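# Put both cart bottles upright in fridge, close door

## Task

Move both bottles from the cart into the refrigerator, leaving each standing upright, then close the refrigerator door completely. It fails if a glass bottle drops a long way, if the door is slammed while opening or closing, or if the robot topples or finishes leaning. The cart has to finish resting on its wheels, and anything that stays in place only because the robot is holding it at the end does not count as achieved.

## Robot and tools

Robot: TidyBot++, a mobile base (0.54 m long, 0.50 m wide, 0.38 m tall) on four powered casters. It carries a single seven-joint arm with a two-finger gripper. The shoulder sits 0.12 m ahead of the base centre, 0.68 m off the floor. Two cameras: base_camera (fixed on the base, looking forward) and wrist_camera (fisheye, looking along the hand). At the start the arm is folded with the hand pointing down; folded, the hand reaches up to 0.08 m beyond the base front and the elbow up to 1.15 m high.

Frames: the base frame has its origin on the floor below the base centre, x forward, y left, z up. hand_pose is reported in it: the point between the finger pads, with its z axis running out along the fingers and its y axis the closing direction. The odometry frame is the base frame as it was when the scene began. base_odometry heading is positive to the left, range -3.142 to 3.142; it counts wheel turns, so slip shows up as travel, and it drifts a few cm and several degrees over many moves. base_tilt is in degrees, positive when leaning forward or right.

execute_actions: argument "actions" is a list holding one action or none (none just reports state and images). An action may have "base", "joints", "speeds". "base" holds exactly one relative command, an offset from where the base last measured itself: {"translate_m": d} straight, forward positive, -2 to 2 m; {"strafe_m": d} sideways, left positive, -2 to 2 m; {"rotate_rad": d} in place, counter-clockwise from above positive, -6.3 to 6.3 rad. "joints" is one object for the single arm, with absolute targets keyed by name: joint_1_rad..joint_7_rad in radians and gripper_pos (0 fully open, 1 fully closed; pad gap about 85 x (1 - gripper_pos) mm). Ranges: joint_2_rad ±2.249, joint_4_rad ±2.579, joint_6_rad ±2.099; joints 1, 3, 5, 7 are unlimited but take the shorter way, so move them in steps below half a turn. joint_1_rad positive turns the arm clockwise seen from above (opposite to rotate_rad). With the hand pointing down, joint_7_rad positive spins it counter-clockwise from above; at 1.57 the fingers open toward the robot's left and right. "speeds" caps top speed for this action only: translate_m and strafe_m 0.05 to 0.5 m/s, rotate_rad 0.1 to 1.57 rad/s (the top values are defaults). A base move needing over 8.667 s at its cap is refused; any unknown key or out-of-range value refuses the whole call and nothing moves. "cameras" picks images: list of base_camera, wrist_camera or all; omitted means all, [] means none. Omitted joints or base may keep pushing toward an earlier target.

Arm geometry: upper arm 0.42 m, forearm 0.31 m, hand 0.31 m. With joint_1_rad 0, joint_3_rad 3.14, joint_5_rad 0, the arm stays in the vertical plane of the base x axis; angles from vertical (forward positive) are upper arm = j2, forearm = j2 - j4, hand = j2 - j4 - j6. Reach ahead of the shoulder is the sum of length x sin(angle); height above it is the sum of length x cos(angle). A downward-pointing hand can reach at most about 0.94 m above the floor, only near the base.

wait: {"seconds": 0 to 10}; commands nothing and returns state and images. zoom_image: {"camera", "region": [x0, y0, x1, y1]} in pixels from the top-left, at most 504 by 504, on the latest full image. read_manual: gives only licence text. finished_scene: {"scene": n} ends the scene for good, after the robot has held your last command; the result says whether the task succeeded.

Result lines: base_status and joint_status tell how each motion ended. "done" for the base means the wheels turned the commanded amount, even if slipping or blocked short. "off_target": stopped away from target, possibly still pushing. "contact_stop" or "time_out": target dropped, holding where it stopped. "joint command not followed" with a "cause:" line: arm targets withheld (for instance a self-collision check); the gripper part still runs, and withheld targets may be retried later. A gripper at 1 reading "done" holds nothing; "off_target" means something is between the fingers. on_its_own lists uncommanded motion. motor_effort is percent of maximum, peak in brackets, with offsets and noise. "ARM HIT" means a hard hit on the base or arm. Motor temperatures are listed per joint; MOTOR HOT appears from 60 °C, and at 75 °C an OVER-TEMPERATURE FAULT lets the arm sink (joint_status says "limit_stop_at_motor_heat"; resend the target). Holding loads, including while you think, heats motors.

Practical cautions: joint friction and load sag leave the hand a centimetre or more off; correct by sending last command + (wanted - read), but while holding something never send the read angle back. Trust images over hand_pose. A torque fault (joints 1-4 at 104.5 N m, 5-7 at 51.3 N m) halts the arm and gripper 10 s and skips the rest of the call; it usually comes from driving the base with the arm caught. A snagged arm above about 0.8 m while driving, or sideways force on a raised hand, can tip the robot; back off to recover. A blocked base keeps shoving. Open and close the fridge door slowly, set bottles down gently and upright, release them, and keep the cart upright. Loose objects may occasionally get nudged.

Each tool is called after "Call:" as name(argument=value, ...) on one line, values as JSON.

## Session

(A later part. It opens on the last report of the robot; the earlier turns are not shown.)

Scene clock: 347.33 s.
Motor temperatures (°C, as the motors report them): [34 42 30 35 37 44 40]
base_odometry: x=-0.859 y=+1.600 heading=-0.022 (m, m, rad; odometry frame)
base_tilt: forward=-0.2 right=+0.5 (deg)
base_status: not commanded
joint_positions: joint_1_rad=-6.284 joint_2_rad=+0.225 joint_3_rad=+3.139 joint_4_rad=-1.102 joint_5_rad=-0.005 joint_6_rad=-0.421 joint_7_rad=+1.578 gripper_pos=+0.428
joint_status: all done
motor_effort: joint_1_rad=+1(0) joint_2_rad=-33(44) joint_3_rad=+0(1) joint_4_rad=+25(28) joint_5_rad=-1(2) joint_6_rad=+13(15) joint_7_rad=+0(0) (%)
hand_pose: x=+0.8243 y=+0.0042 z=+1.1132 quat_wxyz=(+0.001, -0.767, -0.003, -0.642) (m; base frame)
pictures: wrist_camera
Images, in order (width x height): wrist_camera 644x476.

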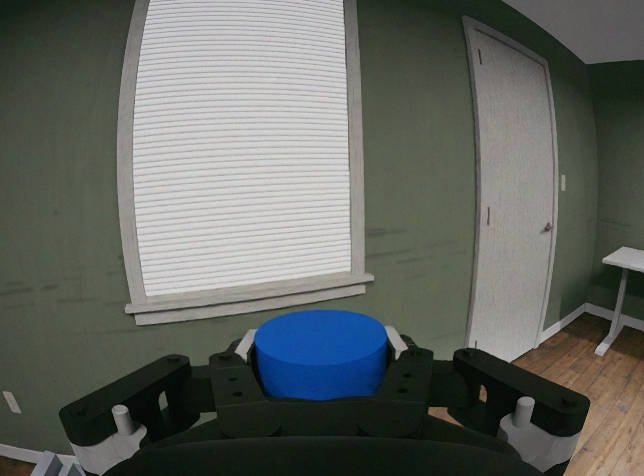

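Call:
execute_actions(actions=[{"base":{"translate_m":-0.36},"speeds":{"translate_m":0.2}}], cameras=[])

Call:
execute_actions(actions=[{"base":{"rotate_rad":-2.83},"speeds":{"rotate_rad":0.7}}], cameras=[])

Call:
execute_actions(actions=[{"base":{"strafe_m":0.9},"speeds":{"strafe_m":0.25},"joints":{"joint_1_rad":-0.13,"joint_2_rad":0.53,"joint_4_rad":-0.55,"joint_6_rad":-0.57}}])

Scene clock: 368.83 s.
Motor temperatures (°C, as the motors report them): [34 42 30 35 37 44 40]
base_odometry: x=-1.219 y=+1.608 heading=-0.022 (m, m, rad; odometry frame)
base_tilt: forward=-0.1 right=+0.3 (deg)
base_status: done
joint_positions: joint_1_rad=-6.284 joint_2_rad=+0.228 joint_3_rad=+3.139 joint_4_rad=-1.102 joint_5_rad=-0.005 joint_6_rad=-0.424 joint_7_rad=+1.578 gripper_pos=+0.428
joint_status: not commanded
motor_effort: joint_1_rad=+1(3) joint_2_rad=-33(38) joint_3_rad=+0(1) joint_4_rad=+25(27) joint_5_rad=-1(2) joint_6_rad=+14(14) joint_7_rad=+0(0) (%)
hand_pose: x=+0.8256 y=+0.0043 z=+1.1098 quat_wxyz=(+0.001, -0.769, -0.003, -0.639) (m; base frame)
pictures: none
No camera images: the call's "cameras" was empty. Leave "cameras" out to get every camera's image.

Scene clock: 373.70 s.
Motor temperatures (°C, as the motors report them): [34 42 30 35 37 44 40]
base_odometry: x=-1.219 y=+1.608 heading=-2.852 (m, m, rad; odometry frame)
base_tilt: forward=-0.1 right=+0.4 (deg)
base_status: done
joint_positions: joint_1_rad=-6.288 joint_2_rad=+0.228 joint_3_rad=+3.144 joint_4_rad=-1.102 joint_5_rad=-0.005 joint_6_rad=-0.424 joint_7_rad=+1.578 gripper_pos=+0.428
joint_status: not commanded
motor_effort: joint_1_rad=+0(6) joint_2_rad=-33(34) joint_3_rad=+0(4) joint_4_rad=+25(25) joint_5_rad=-1(2) joint_6_rad=+14(14) joint_7_rad=+0(0) (%)
hand_pose: x=+0.8256 y=+0.0046 z=+1.1097 quat_wxyz=(+0.001, -0.769, -0.003, -0.639) (m; base frame)
pictures: none
No camera images: the call's "cameras" was empty. Leave "cameras" out to get every camera's image.

Scene clock: 378.20 s.
Motor temperatures (°C, as the motors report them): [34 42 30 35 37 44 40]
base_odometry: x=-0.963 y=+0.745 heading=-2.853 (m, m, rad; odometry frame)
base_tilt: forward=-0.1 right=+0.3 (deg)
base_status: done
joint_positions: joint_1_rad=-6.406 joint_2_rad=+0.559 joint_3_rad=+3.144 joint_4_rad=-0.588 joint_5_rad=-0.005 joint_6_rad=-0.571 joint_7_rad=+1.578 gripper_pos=+0.428
joint_status: all done
motor_effort: joint_1_rad=+1(3) joint_2_rad=-43(46) joint_3_rad=+0(3) joint_4_rad=+24(25) joint_5_rad=-1(2) joint_6_rad=+14(14) joint_7_rad=+0(0) (%)
hand_pose: x=+0.9304 y=+0.1018 z=+1.1220 quat_wxyz=(+0.039, -0.756, -0.048, -0.652) (m; base frame)
pictures: base_camera, wrist_camera
Images, in order (width x height): base_camera 644x364, wrist_camera 644x476.

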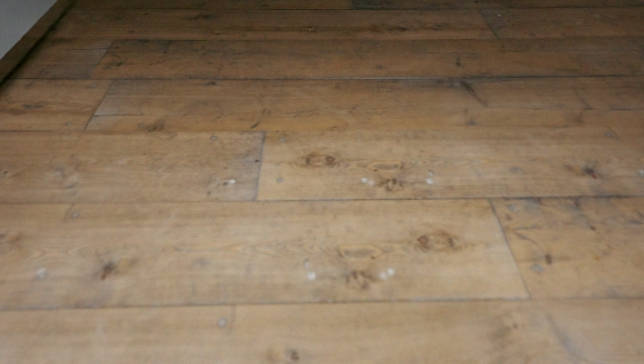

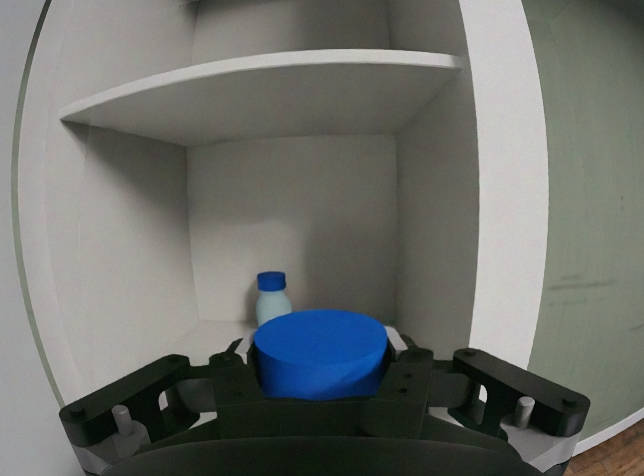

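Call:
execute_actions(actions=[{"base":{"translate_m":0.3},"speeds":{"translate_m":0.12}}])

Scene clock: 387.33 s.
Motor temperatures (°C, as the motors report them): [34 42 30 35 37 44 40]
base_odometry: x=-1.250 y=+0.660 heading=-2.852 (m, m, rad; odometry frame)
base_tilt: forward=+0.0 right=+0.4 (deg)
base_status: done
joint_positions: joint_1_rad=-6.406 joint_2_rad=+0.563 joint_3_rad=+3.144 joint_4_rad=-0.585 joint_5_rad=-0.005 joint_6_rad=-0.573 joint_7_rad=+1.578 gripper_pos=+0.428
joint_status: not commanded
motor_effort: joint_1_rad=+1(2) joint_2_rad=-43(47) joint_3_rad=+0(1) joint_4_rad=+24(25) joint_5_rad=-1(2) joint_6_rad=+14(15) joint_7_rad=+0(0) (%)
hand_pose: x=+0.9319 y=+0.1020 z=+1.1194 quat_wxyz=(+0.039, -0.757, -0.048, -0.651) (m; base frame)
pictures: base_camera, wrist_camera
Images, in order (width x height): base_camera 644x364, wrist_camera 644x476.

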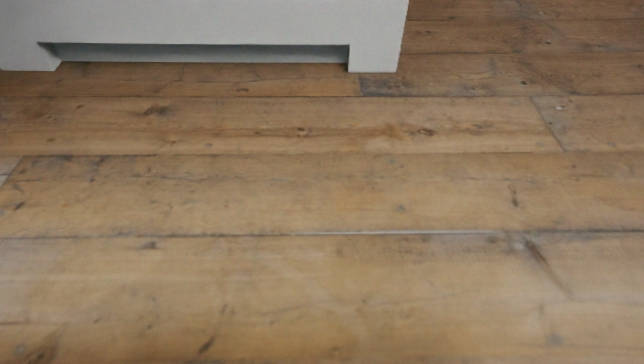

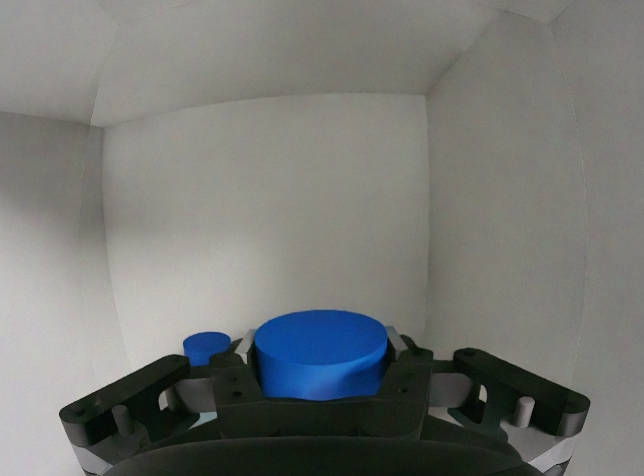

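Call:
execute_actions(actions=[{"base":{"translate_m":0.09},"speeds":{"translate_m":0.08}}], cameras=[])

Call:
execute_actions(actions=[{"joints":{"joint_2_rad":0.66,"joint_6_rad":-0.44}}], cameras=[])

Call:
execute_actions(actions=[{"joints":{"joint_2_rad":0.72,"joint_6_rad":-0.38}}])

Scene clock: 395.77 s.
Motor temperatures (°C, as the motors report them): [34 42 30 35 37 44 40]
base_odometry: x=-1.337 y=+0.634 heading=-2.852 (m, m, rad; odometry frame)
base_tilt: forward=-0.2 right=+0.4 (deg)
base_status: done
joint_positions: joint_1_rad=-6.406 joint_2_rad=+0.564 joint_3_rad=+3.144 joint_4_rad=-0.585 joint_5_rad=-0.005 joint_6_rad=-0.574 joint_7_rad=+1.578 gripper_pos=+0.428
joint_status: not commanded
motor_effort: joint_1_rad=+0(3) joint_2_rad=-45(47) joint_3_rad=-1(1) joint_4_rad=+24(25) joint_5_rad=-1(0) joint_6_rad=+14(14) joint_7_rad=+0(0) (%)
hand_pose: x=+0.9322 y=+0.1020 z=+1.1189 quat_wxyz=(+0.039, -0.757, -0.048, -0.650) (m; base frame)
pictures: none
No camera images: the call's "cameras" was empty. Leave "cameras" out to get every camera's image.

Scene clock: 396.97 s.
Motor temperatures (°C, as the motors report them): [34 42 30 35 37 44 40]
base_odometry: x=-1.337 y=+0.634 heading=-2.852 (m, m, rad; odometry frame)
base_tilt: forward=-0.1 right=+0.3 (deg)
base_status: not commanded
joint_positions: joint_1_rad=-6.406 joint_2_rad=+0.702 joint_3_rad=+3.144 joint_4_rad=-0.580 joint_5_rad=-0.005 joint_6_rad=-0.494 joint_7_rad=+1.578 gripper_pos=+0.428
joint_status: joint_2_rad off_target (ended at +0.702, target +0.660); the others done
motor_effort: joint_1_rad=+1(1) joint_2_rad=-49(53) joint_3_rad=-1(1) joint_4_rad=+25(27) joint_5_rad=-1(1) joint_6_rad=+14(14) joint_7_rad=+0(0) (%)
hand_pose: x=+0.9902 y=+0.1091 z=+1.0289 quat_wxyz=(+0.038, -0.774, -0.049, -0.630) (m; base frame)
pictures: none
No camera images: the call's "cameras" was empty. Leave "cameras" out to get every camera's image.

Scene clock: 397.77 s.
Motor temperatures (°C, as the motors report them): [34 42 30 35 37 44 40]
base_odometry: x=-1.337 y=+0.634 heading=-2.852 (m, m, rad; odometry frame)
base_tilt: forward=-0.1 right=+0.3 (deg)
base_status: not commanded
joint_positions: joint_1_rad=-6.406 joint_2_rad=+0.732 joint_3_rad=+3.144 joint_4_rad=-0.577 joint_5_rad=-0.005 joint_6_rad=-0.426 joint_7_rad=+1.578 gripper_pos=+0.428
joint_status: all done
motor_effort: joint_1_rad=+0(0) joint_2_rad=-48(49) joint_3_rad=+0(1) joint_4_rad=+24(25) joint_5_rad=-1(1) joint_6_rad=+13(14) joint_7_rad=+0(0) (%)
hand_pose: x=+1.0043 y=+0.1108 z=+1.0249 quat_wxyz=(+0.039, -0.761, -0.048, -0.646) (m; base frame)
pictures: base_camera, wrist_camera
Images, in order (width x height): base_camera 644x364, wrist_camera 644x476.

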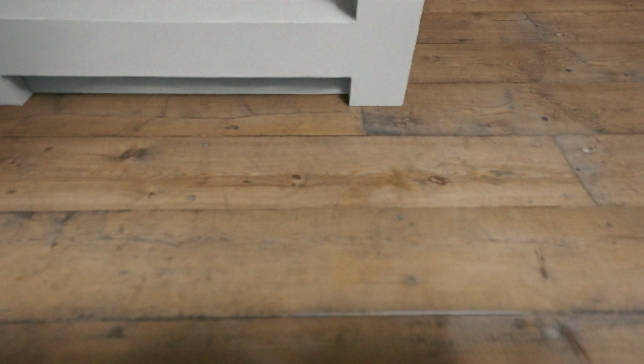

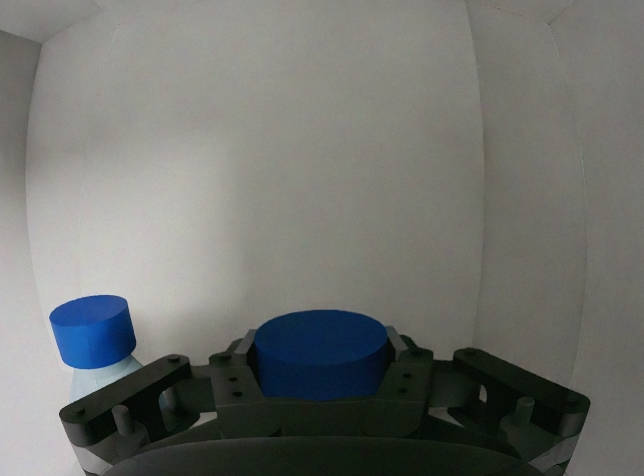

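Call:
execute_actions(actions=[{"joints":{"joint_2_rad":0.77,"joint_6_rad":-0.36}}], cameras=[])

Scene clock: 401.63 s.
Motor temperatures (°C, as the motors report them): [34 42 30 35 37 44 40]
base_odometry: x=-1.337 y=+0.634 heading=-2.852 (m, m, rad; odometry frame)
base_tilt: forward=-0.1 right=+0.4 (deg)
base_status: not commanded
joint_positions: joint_1_rad=-6.406 joint_2_rad=+0.754 joint_3_rad=+3.144 joint_4_rad=-0.563 joint_5_rad=-0.005 joint_6_rad=-0.394 joint_7_rad=+1.578 gripper_pos=+0.428
joint_status: all done
motor_effort: joint_1_rad=+0(0) joint_2_rad=-43(48) joint_3_rad=-1(1) joint_4_rad=+20(24) joint_5_rad=-1(1) joint_6_rad=+11(12) joint_7_rad=+0(0) (%)
hand_pose: x=+1.0125 y=+0.1118 z=+1.0241 quat_wxyz=(+0.039, -0.753, -0.048, -0.655) (m; base frame)
pictures: none
No camera images: the call's "cameras" was empty. Leave "cameras" out to get every camera's image.

Landed.

Call:
execute_actions(actions=[{"joints":{"gripper_pos":0.2,"joint_2_rad":0.75}}], cameras=[])

Call:
execute_actions(actions=[{"base":{"translate_m":-0.4},"speeds":{"translate_m":0.1}}])

Scene clock: 407.27 s.
Motor temperatures (°C, as the motors report them): [34 42 30 35 37 44 40]
base_odometry: x=-1.337 y=+0.634 heading=-2.852 (m, m, rad; odometry frame)
base_tilt: forward=-0.1 right=+0.5 (deg)
base_status: not commanded
joint_positions: joint_1_rad=-6.406 joint_2_rad=+0.754 joint_3_rad=+3.144 joint_4_rad=-0.559 joint_5_rad=-0.005 joint_6_rad=-0.391 joint_7_rad=+1.578 gripper_pos=+0.200
joint_status: all done
motor_effort: joint_1_rad=+0(0) joint_2_rad=-43(46) joint_3_rad=-1(1) joint_4_rad=+20(22) joint_5_rad=-1(1) joint_6_rad=+10(11) joint_7_rad=+0(0) (%)
hand_pose: x=+1.0126 y=+0.1118 z=+1.0274 quat_wxyz=(+0.040, -0.751, -0.048, -0.657) (m; base frame)
pictures: none
No camera images: the call's "cameras" was empty. Leave "cameras" out to get every camera's image.

Scene clock: 411.83 s.
Motor temperatures (°C, as the motors report them): [34 42 30 35 37 44 40]
base_odometry: x=-0.953 y=+0.748 heading=-2.850 (m, m, rad; odometry frame)
base_tilt: forward=-0.1 right=+0.4 (deg)
base_status: done
joint_positions: joint_1_rad=-6.406 joint_2_rad=+0.752 joint_3_rad=+3.144 joint_4_rad=-0.559 joint_5_rad=-0.005 joint_6_rad=-0.389 joint_7_rad=+1.578 gripper_pos=+0.200
joint_status: not commanded
motor_effort: joint_1_rad=+0(2) joint_2_rad=-43(47) joint_3_rad=+0(1) joint_4_rad=+20(21) joint_5_rad=-1(2) joint_6_rad=+10(10) joint_7_rad=+0(0) (%)
hand_pose: x=+1.0121 y=+0.1117 z=+1.0295 quat_wxyz=(+0.040, -0.750, -0.048, -0.659) (m; base frame)
pictures: base_camera, wrist_camera
Images, in order (width x height): base_camera 644x364, wrist_camera 644x476.

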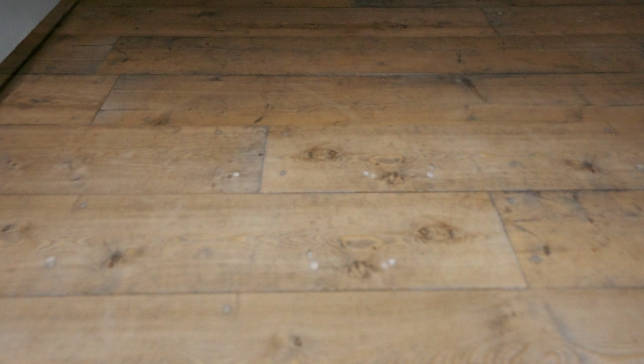

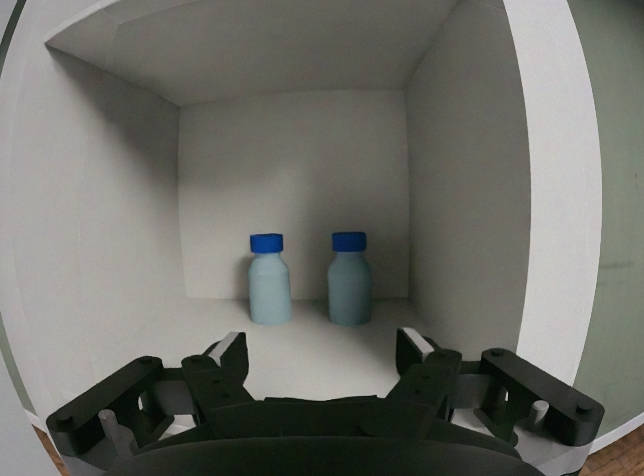

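Call:
execute_actions(actions=[{"base":{"translate_m":-0.55},"speeds":{"translate_m":0.3}}], cameras=[])

Call:
execute_actions(actions=[{"base":{"strafe_m":0.8},"speeds":{"strafe_m":0.2},"joints":{"gripper_pos":1.0,"joint_1_rad":0,"joint_2_rad":1.0,"joint_4_rad":-1.3,"joint_6_rad":0.73}}])

Scene clock: 423.30 s.
Motor temperatures (°C, as the motors report them): [34 42 30 35 37 44 40]
base_odometry: x=-0.427 y=+0.907 heading=-2.849 (m, m, rad; odometry frame)
base_tilt: forward=-0.1 right=+0.3 (deg)
base_status: done
joint_positions: joint_1_rad=-6.406 joint_2_rad=+0.752 joint_3_rad=+3.144 joint_4_rad=-0.558 joint_5_rad=-0.005 joint_6_rad=-0.387 joint_7_rad=+1.578 gripper_pos=+0.200
joint_status: not commanded
motor_effort: joint_1_rad=+1(3) joint_2_rad=-43(47) joint_3_rad=+0(1) joint_4_rad=+20(21) joint_5_rad=-1(1) joint_6_rad=+10(10) joint_7_rad=+0(0) (%)
hand_pose: x=+1.0119 y=+0.1117 z=+1.0313 quat_wxyz=(+0.040, -0.749, -0.048, -0.660) (m; base frame)
pictures: none
No camera images: the call's "cameras" was empty. Leave "cameras" out to get every camera's image.

Scene clock: 428.03 s.
Motor temperatures (°C, as the motors report them): [34 42 30 35 37 44 40]
base_odometry: x=-0.196 y=+0.142 heading=-2.850 (m, m, rad; odometry frame)
base_tilt: forward=-0.1 right=+0.4 (deg)
base_status: done
joint_positions: joint_1_rad=-5.991 joint_2_rad=+1.004 joint_3_rad=+3.290 joint_4_rad=-1.311 joint_5_rad=-0.100 joint_6_rad=+0.709 joint_7_rad=+1.578 gripper_pos=+0.999
joint_status: joint_1_rad off_target (ended at -5.991, target -6.283); the others done
motor_effort: joint_1_rad=-57(60) joint_2_rad=-46(52) joint_3_rad=-26(31) joint_4_rad=+20(30) joint_5_rad=+19(23) joint_6_rad=+11(13) joint_7_rad=+1(1) (%)
hand_pose: x=+0.9486 y=-0.3434 z=+0.6893 quat_wxyz=(-0.173, -0.702, +0.136, -0.677) (m; base frame)
pictures: base_camera, wrist_camera
Images, in order (width x height): base_camera 644x364, wrist_camera 644x476.

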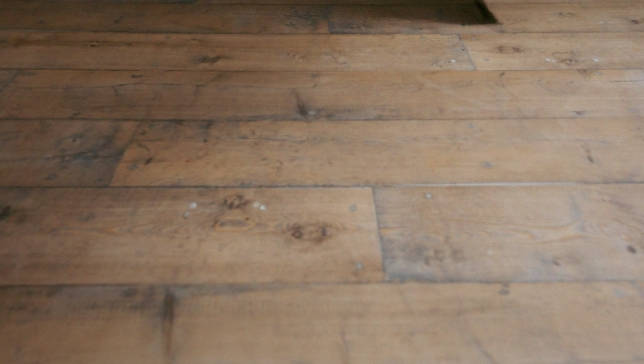

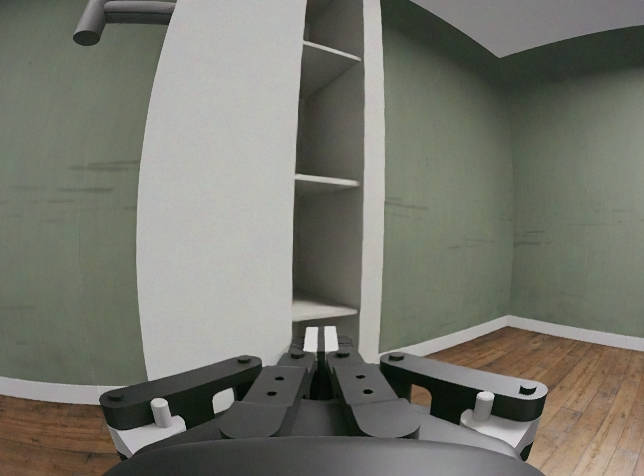

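Call:
execute_actions(actions=[{"base":{"translate_m":-0.3},"speeds":{"translate_m":0.1},"joints":{"joint_1_rad":0.3}}], cameras=[])

Call:
execute_actions(actions=[{"base":{"strafe_m":0.2},"speeds":{"strafe_m":0.15},"joints":{"joint_1_rad":0.0,"joint_3_rad":3.14,"joint_5_rad":0}}])

Scene clock: 435.37 s.
Motor temperatures (°C, as the motors report them): [35 43 30 35 37 44 40]
base_odometry: x=+0.091 y=+0.228 heading=-2.850 (m, m, rad; odometry frame)
base_tilt: forward=-0.2 right=+0.4 (deg)
base_status: done
joint_positions: joint_1_rad=-5.987 joint_2_rad=+1.002 joint_3_rad=+3.135 joint_4_rad=-1.301 joint_5_rad=-0.034 joint_6_rad=+0.710 joint_7_rad=+1.578 gripper_pos=+0.999
joint_status: all done
motor_effort: joint_1_rad=+1(53) joint_2_rad=-46(48) joint_3_rad=-1(25) joint_4_rad=+17(26) joint_5_rad=-1(18) joint_6_rad=+10(11) joint_7_rad=+0(1) (%)
hand_pose: x=+0.9787 y=-0.2645 z=+0.6913 quat_wxyz=(-0.101, -0.705, +0.120, -0.692) (m; base frame)
pictures: none
No camera images: the call's "cameras" was empty. Leave "cameras" out to get every camera's image.

Scene clock: 437.37 s.
Motor temperatures (°C, as the motors report them): [35 43 30 35 37 44 40]
base_odometry: x=+0.149 y=+0.036 heading=-2.850 (m, m, rad; odometry frame)
base_tilt: forward=-0.1 right=+0.4 (deg)
base_status: done
joint_positions: joint_1_rad=-6.289 joint_2_rad=+1.002 joint_3_rad=+3.136 joint_4_rad=-1.301 joint_5_rad=-0.034 joint_6_rad=+0.710 joint_7_rad=+1.578 gripper_pos=+0.999
joint_status: all done
motor_effort: joint_1_rad=+2(6) joint_2_rad=-46(47) joint_3_rad=-1(3) joint_4_rad=+17(17) joint_5_rad=-1(0) joint_6_rad=+9(10) joint_7_rad=+0(0) (%)
hand_pose: x=+1.0185 y=+0.0026 z=+0.6913 quat_wxyz=(+0.003, -0.715, +0.013, -0.699) (m; base frame)
pictures: base_camera, wrist_camera
Images, in order (width x height): base_camera 644x364, wrist_camera 644x476.

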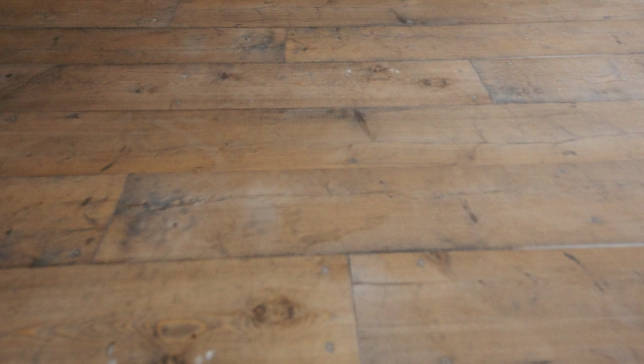

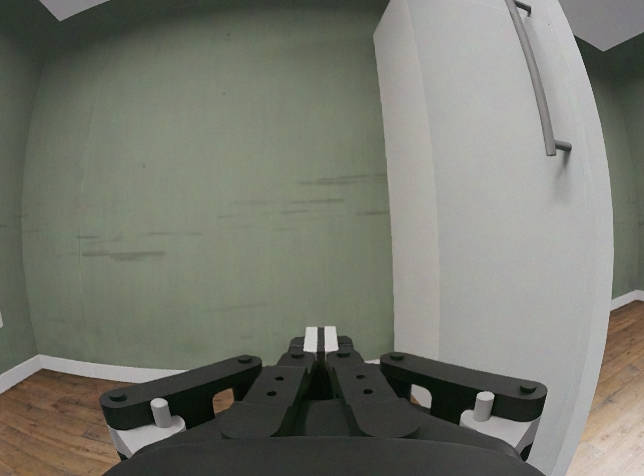

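Call:
execute_actions(actions=[{"base":{"rotate_rad":0.06}}], cameras=[])

Call:
execute_actions(actions=[{"base":{"translate_m":0.4},"speeds":{"translate_m":0.1}}], cameras=[])

Call:
execute_actions(actions=[{"base":{"strafe_m":-0.4},"speeds":{"strafe_m":0.07}}])

Scene clock: 445.30 s.
Motor temperatures (°C, as the motors report them): [35 43 30 35 37 44 40]
base_odometry: x=+0.149 y=+0.036 heading=-2.790 (m, m, rad; odometry frame)
base_tilt: forward=-0.1 right=+0.5 (deg)
base_status: done
joint_positions: joint_1_rad=-6.294 joint_2_rad=+1.002 joint_3_rad=+3.136 joint_4_rad=-1.301 joint_5_rad=-0.034 joint_6_rad=+0.710 joint_7_rad=+1.578 gripper_pos=+0.999
joint_status: not commanded
motor_effort: joint_1_rad=+0(5) joint_2_rad=-45(47) joint_3_rad=-1(3) joint_4_rad=+17(18) joint_5_rad=-1(0) joint_6_rad=+9(10) joint_7_rad=+0(0) (%)
hand_pose: x=+1.0185 y=+0.0064 z=+0.6913 quat_wxyz=(+0.005, -0.715, +0.011, -0.699) (m; base frame)
pictures: none
No camera images: the call's "cameras" was empty. Leave "cameras" out to get every camera's image.

Scene clock: 449.87 s.
Motor temperatures (°C, as the motors report them): [35 43 30 35 37 44 40]
base_odometry: x=-0.226 y=-0.102 heading=-2.789 (m, m, rad; odometry frame)
base_tilt: forward=-0.1 right=+0.4 (deg)
base_status: done
joint_positions: joint_1_rad=-6.294 joint_2_rad=+1.002 joint_3_rad=+3.136 joint_4_rad=-1.301 joint_5_rad=-0.034 joint_6_rad=+0.710 joint_7_rad=+1.578 gripper_pos=+0.999
joint_status: not commanded
motor_effort: joint_1_rad=+0(3) joint_2_rad=-46(47) joint_3_rad=+0(1) joint_4_rad=+17(18) joint_5_rad=-1(0) joint_6_rad=+9(10) joint_7_rad=+0(0) (%)
hand_pose: x=+1.0184 y=+0.0064 z=+0.6913 quat_wxyz=(+0.005, -0.715, +0.011, -0.699) (m; base frame)
pictures: none
No camera images: the call's "cameras" was empty. Leave "cameras" out to get every camera's image.

Scene clock: 456.07 s.
Motor temperatures (°C, as the motors report them): [34 43 30 35 37 44 40]
base_odometry: x=-0.365 y=+0.273 heading=-2.789 (m, m, rad; odometry frame)
base_tilt: forward=-0.1 right=+0.4 (deg)
base_status: done
joint_positions: joint_1_rad=-6.290 joint_2_rad=+1.002 joint_3_rad=+3.136 joint_4_rad=-1.301 joint_5_rad=-0.034 joint_6_rad=+0.710 joint_7_rad=+1.578 gripper_pos=+0.999
joint_status: not commanded
motor_effort: joint_1_rad=+1(5) joint_2_rad=-47(46) joint_3_rad=-1(2) joint_4_rad=+17(17) joint_5_rad=-1(1) joint_6_rad=+10(10) joint_7_rad=+0(0) (%)
hand_pose: x=+1.0185 y=+0.0035 z=+0.6913 quat_wxyz=(+0.004, -0.715, +0.012, -0.699) (m; base frame)
pictures: base_camera, wrist_camera
Images, in order (width x height): base_camera 644x364, wrist_camera 644x476.

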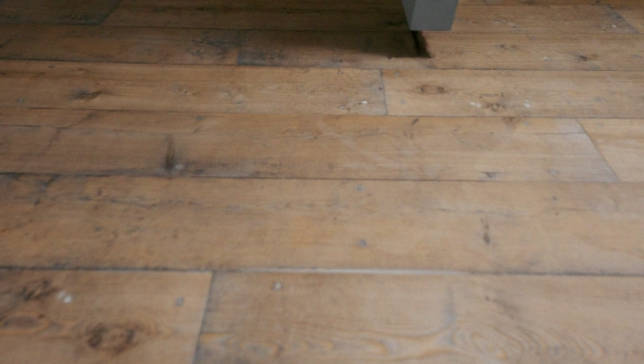

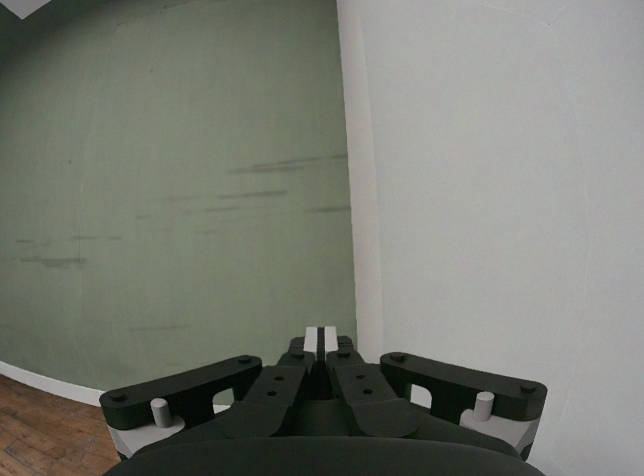

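Call:
execute_actions(actions=[{"base":{"translate_m":0.1},"speeds":{"translate_m":0.07}}], cameras=[])

Call:
execute_actions(actions=[{"base":{"strafe_m":-0.45},"speeds":{"strafe_m":0.07}}])

Scene clock: 465.63 s.
Motor temperatures (°C, as the motors report them): [34 43 30 35 37 44 40]
base_odometry: x=-0.459 y=+0.239 heading=-2.789 (m, m, rad; odometry frame)
base_tilt: forward=-0.1 right=+0.4 (deg)
base_status: done
joint_positions: joint_1_rad=-6.290 joint_2_rad=+1.002 joint_3_rad=+3.136 joint_4_rad=-1.301 joint_5_rad=-0.034 joint_6_rad=+0.710 joint_7_rad=+1.578 gripper_pos=+0.999
joint_status: not commanded
motor_effort: joint_1_rad=+0(2) joint_2_rad=-47(48) joint_3_rad=-1(1) joint_4_rad=+16(18) joint_5_rad=-1(1) joint_6_rad=+9(10) joint_7_rad=+0(0) (%)
hand_pose: x=+1.0184 y=+0.0035 z=+0.6915 quat_wxyz=(+0.004, -0.715, +0.012, -0.699) (m; base frame)
pictures: none
No camera images: the call's "cameras" was empty. Leave "cameras" out to get every camera's image.

Scene clock: 472.57 s.
Motor temperatures (°C, as the motors report them): [34 43 30 35 37 44 40]
base_odometry: x=-0.614 y=+0.661 heading=-2.789 (m, m, rad; odometry frame)
base_tilt: forward=-0.1 right=+0.4 (deg)
base_status: done
joint_positions: joint_1_rad=-6.292 joint_2_rad=+1.002 joint_3_rad=+3.136 joint_4_rad=-1.301 joint_5_rad=-0.031 joint_6_rad=+0.710 joint_7_rad=+1.578 gripper_pos=+0.999
joint_status: not commanded
motor_effort: joint_1_rad=+1(10) joint_2_rad=-46(46) joint_3_rad=-1(4) joint_4_rad=+17(18) joint_5_rad=-1(3) joint_6_rad=+10(10) joint_7_rad=+0(0) (%)
hand_pose: x=+1.0184 y=+0.0057 z=+0.6915 quat_wxyz=(+0.004, -0.715, +0.010, -0.699) (m; base frame)
pictures: base_camera, wrist_camera
Images, in order (width x height): base_camera 644x364, wrist_camera 644x476.

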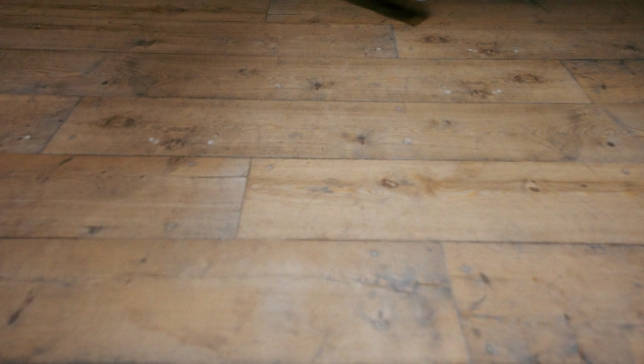

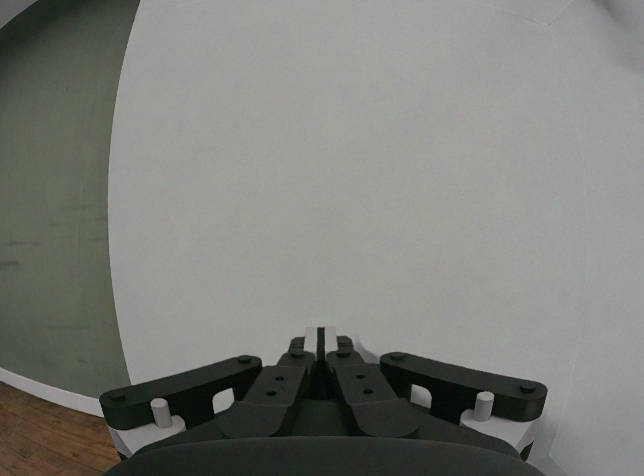

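Call:
execute_actions(actions=[{"base":{"translate_m":0.2},"speeds":{"translate_m":0.05}}], cameras=[])

Call:
execute_actions(actions=[{"base":{"strafe_m":-0.15},"speeds":{"strafe_m":0.06}}])

Scene clock: 480.83 s.
Motor temperatures (°C, as the motors report them): [34 43 30 35 37 44 40]
base_odometry: x=-0.802 y=+0.592 heading=-2.789 (m, m, rad; odometry frame)
base_tilt: forward=-0.1 right=+0.3 (deg)
base_status: done
joint_positions: joint_1_rad=-6.292 joint_2_rad=+1.001 joint_3_rad=+3.136 joint_4_rad=-1.302 joint_5_rad=-0.030 joint_6_rad=+0.710 joint_7_rad=+1.578 gripper_pos=+0.999
joint_status: not commanded
motor_effort: joint_1_rad=+1(7) joint_2_rad=-44(48) joint_3_rad=-1(3) joint_4_rad=+17(19) joint_5_rad=-1(3) joint_6_rad=+10(10) joint_7_rad=+0(0) (%)
hand_pose: x=+1.0181 y=+0.0060 z=+0.6913 quat_wxyz=(+0.004, -0.715, +0.010, -0.699) (m; base frame)
pictures: none
No camera images: the call's "cameras" was empty. Leave "cameras" out to get every camera's image.

Scene clock: 483.83 s.
Motor temperatures (°C, as the motors report them): [34 43 30 35 37 44 40]
base_odometry: x=-0.854 y=+0.733 heading=-2.789 (m, m, rad; odometry frame)
base_tilt: forward=-0.1 right=+0.4 (deg)
base_status: done
joint_positions: joint_1_rad=-6.290 joint_2_rad=+1.001 joint_3_rad=+3.136 joint_4_rad=-1.302 joint_5_rad=-0.030 joint_6_rad=+0.710 joint_7_rad=+1.578 gripper_pos=+0.999
joint_status: not commanded
motor_effort: joint_1_rad=+1(7) joint_2_rad=-45(47) joint_3_rad=-1(2) joint_4_rad=+16(17) joint_5_rad=-1(2) joint_6_rad=+10(10) joint_7_rad=+0(0) (%)
hand_pose: x=+1.0181 y=+0.0040 z=+0.6913 quat_wxyz=(+0.004, -0.715, +0.011, -0.699) (m; base frame)
pictures: base_camera, wrist_camera
Images, in order (width x height): base_camera 644x364, wrist_camera 644x476.

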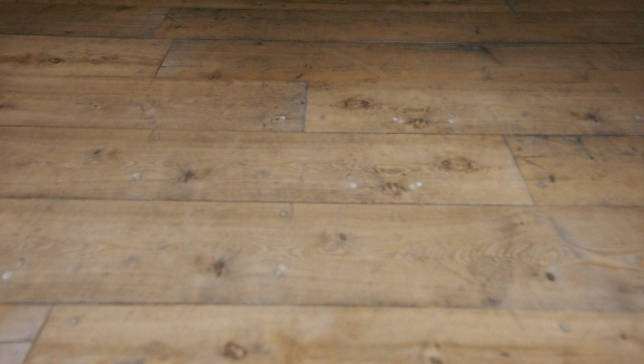

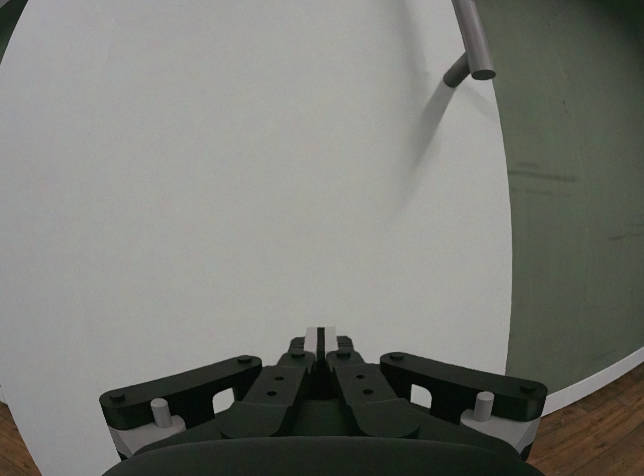

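Call:
execute_actions(actions=[{"base":{"translate_m":0.15},"speeds":{"translate_m":0.05}}])

Scene clock: 493.80 s.
Motor temperatures (°C, as the motors report them): [34 43 30 35 37 44 40]
base_odometry: x=-0.990 y=+0.683 heading=-2.790 (m, m, rad; odometry frame)
base_tilt: forward=-0.2 right=+0.3 (deg)
base_status: translate_m time_out (by the wheels' count: +0.145 of +0.150)
joint_positions: joint_1_rad=-6.289 joint_2_rad=+0.915 joint_3_rad=+3.136 joint_4_rad=-1.470 joint_5_rad=-0.030 joint_6_rad=+0.751 joint_7_rad=+1.578 gripper_pos=+0.999
joint_status: not commanded
motor_effort: joint_1_rad=+0(3) joint_2_rad=-27(48) joint_3_rad=+0(1) joint_4_rad=+49(53) joint_5_rad=+0(1) joint_6_rad=+4(10) joint_7_rad=+0(1) (%)
hand_pose: x=+0.9788 y=+0.0032 z=+0.6905 quat_wxyz=(+0.003, -0.729, +0.011, -0.684) (m; base frame)
pictures: base_camera, wrist_camera
Images, in order (width x height): base_camera 644x364, wrist_camera 644x476.

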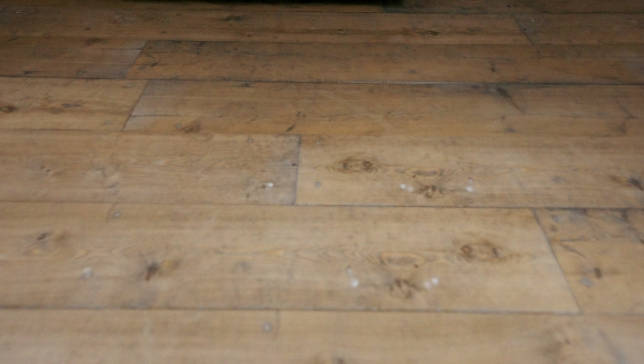

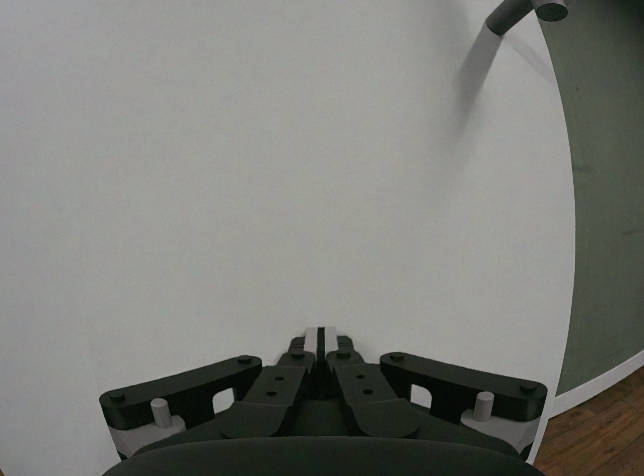

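Resistance: closed. Back off and check.

Call:
execute_actions(actions=[{"base":{"translate_m":-0.5},"speeds":{"translate_m":0.2}}])

Scene clock: 499.83 s.
Motor temperatures (°C, as the motors report them): [34 43 30 35 37 44 40]
base_odometry: x=-0.521 y=+0.856 heading=-2.789 (m, m, rad; odometry frame)
base_tilt: forward=-0.1 right=+0.4 (deg)
base_status: done
joint_positions: joint_1_rad=-6.289 joint_2_rad=+1.004 joint_3_rad=+3.136 joint_4_rad=-1.291 joint_5_rad=-0.030 joint_6_rad=+0.749 joint_7_rad=+1.578 gripper_pos=+0.999
joint_status: not commanded
motor_effort: joint_1_rad=+0(4) joint_2_rad=-46(49) joint_3_rad=-1(3) joint_4_rad=+17(46) joint_5_rad=-1(2) joint_6_rad=+9(12) joint_7_rad=+0(0) (%)
hand_pose: x=+1.0205 y=+0.0030 z=+0.7069 quat_wxyz=(+0.003, -0.698, +0.011, -0.716) (m; base frame)
pictures: base_camera, wrist_camera
Images, in order (width x height): base_camera 644x364, wrist_camera 644x476.

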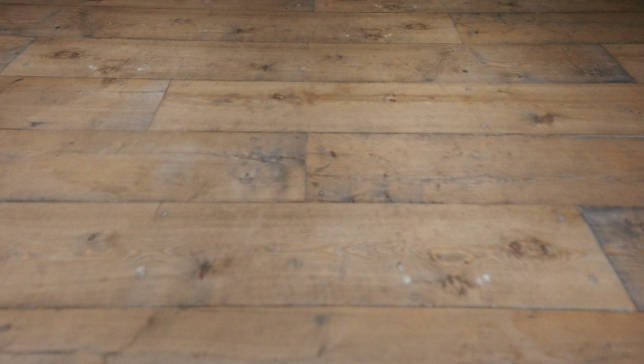

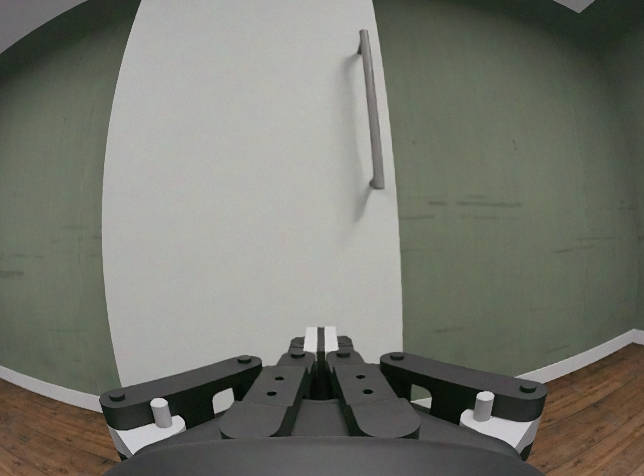

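Call:
finished_scene(scene=2)

The scene is finished: the task was done.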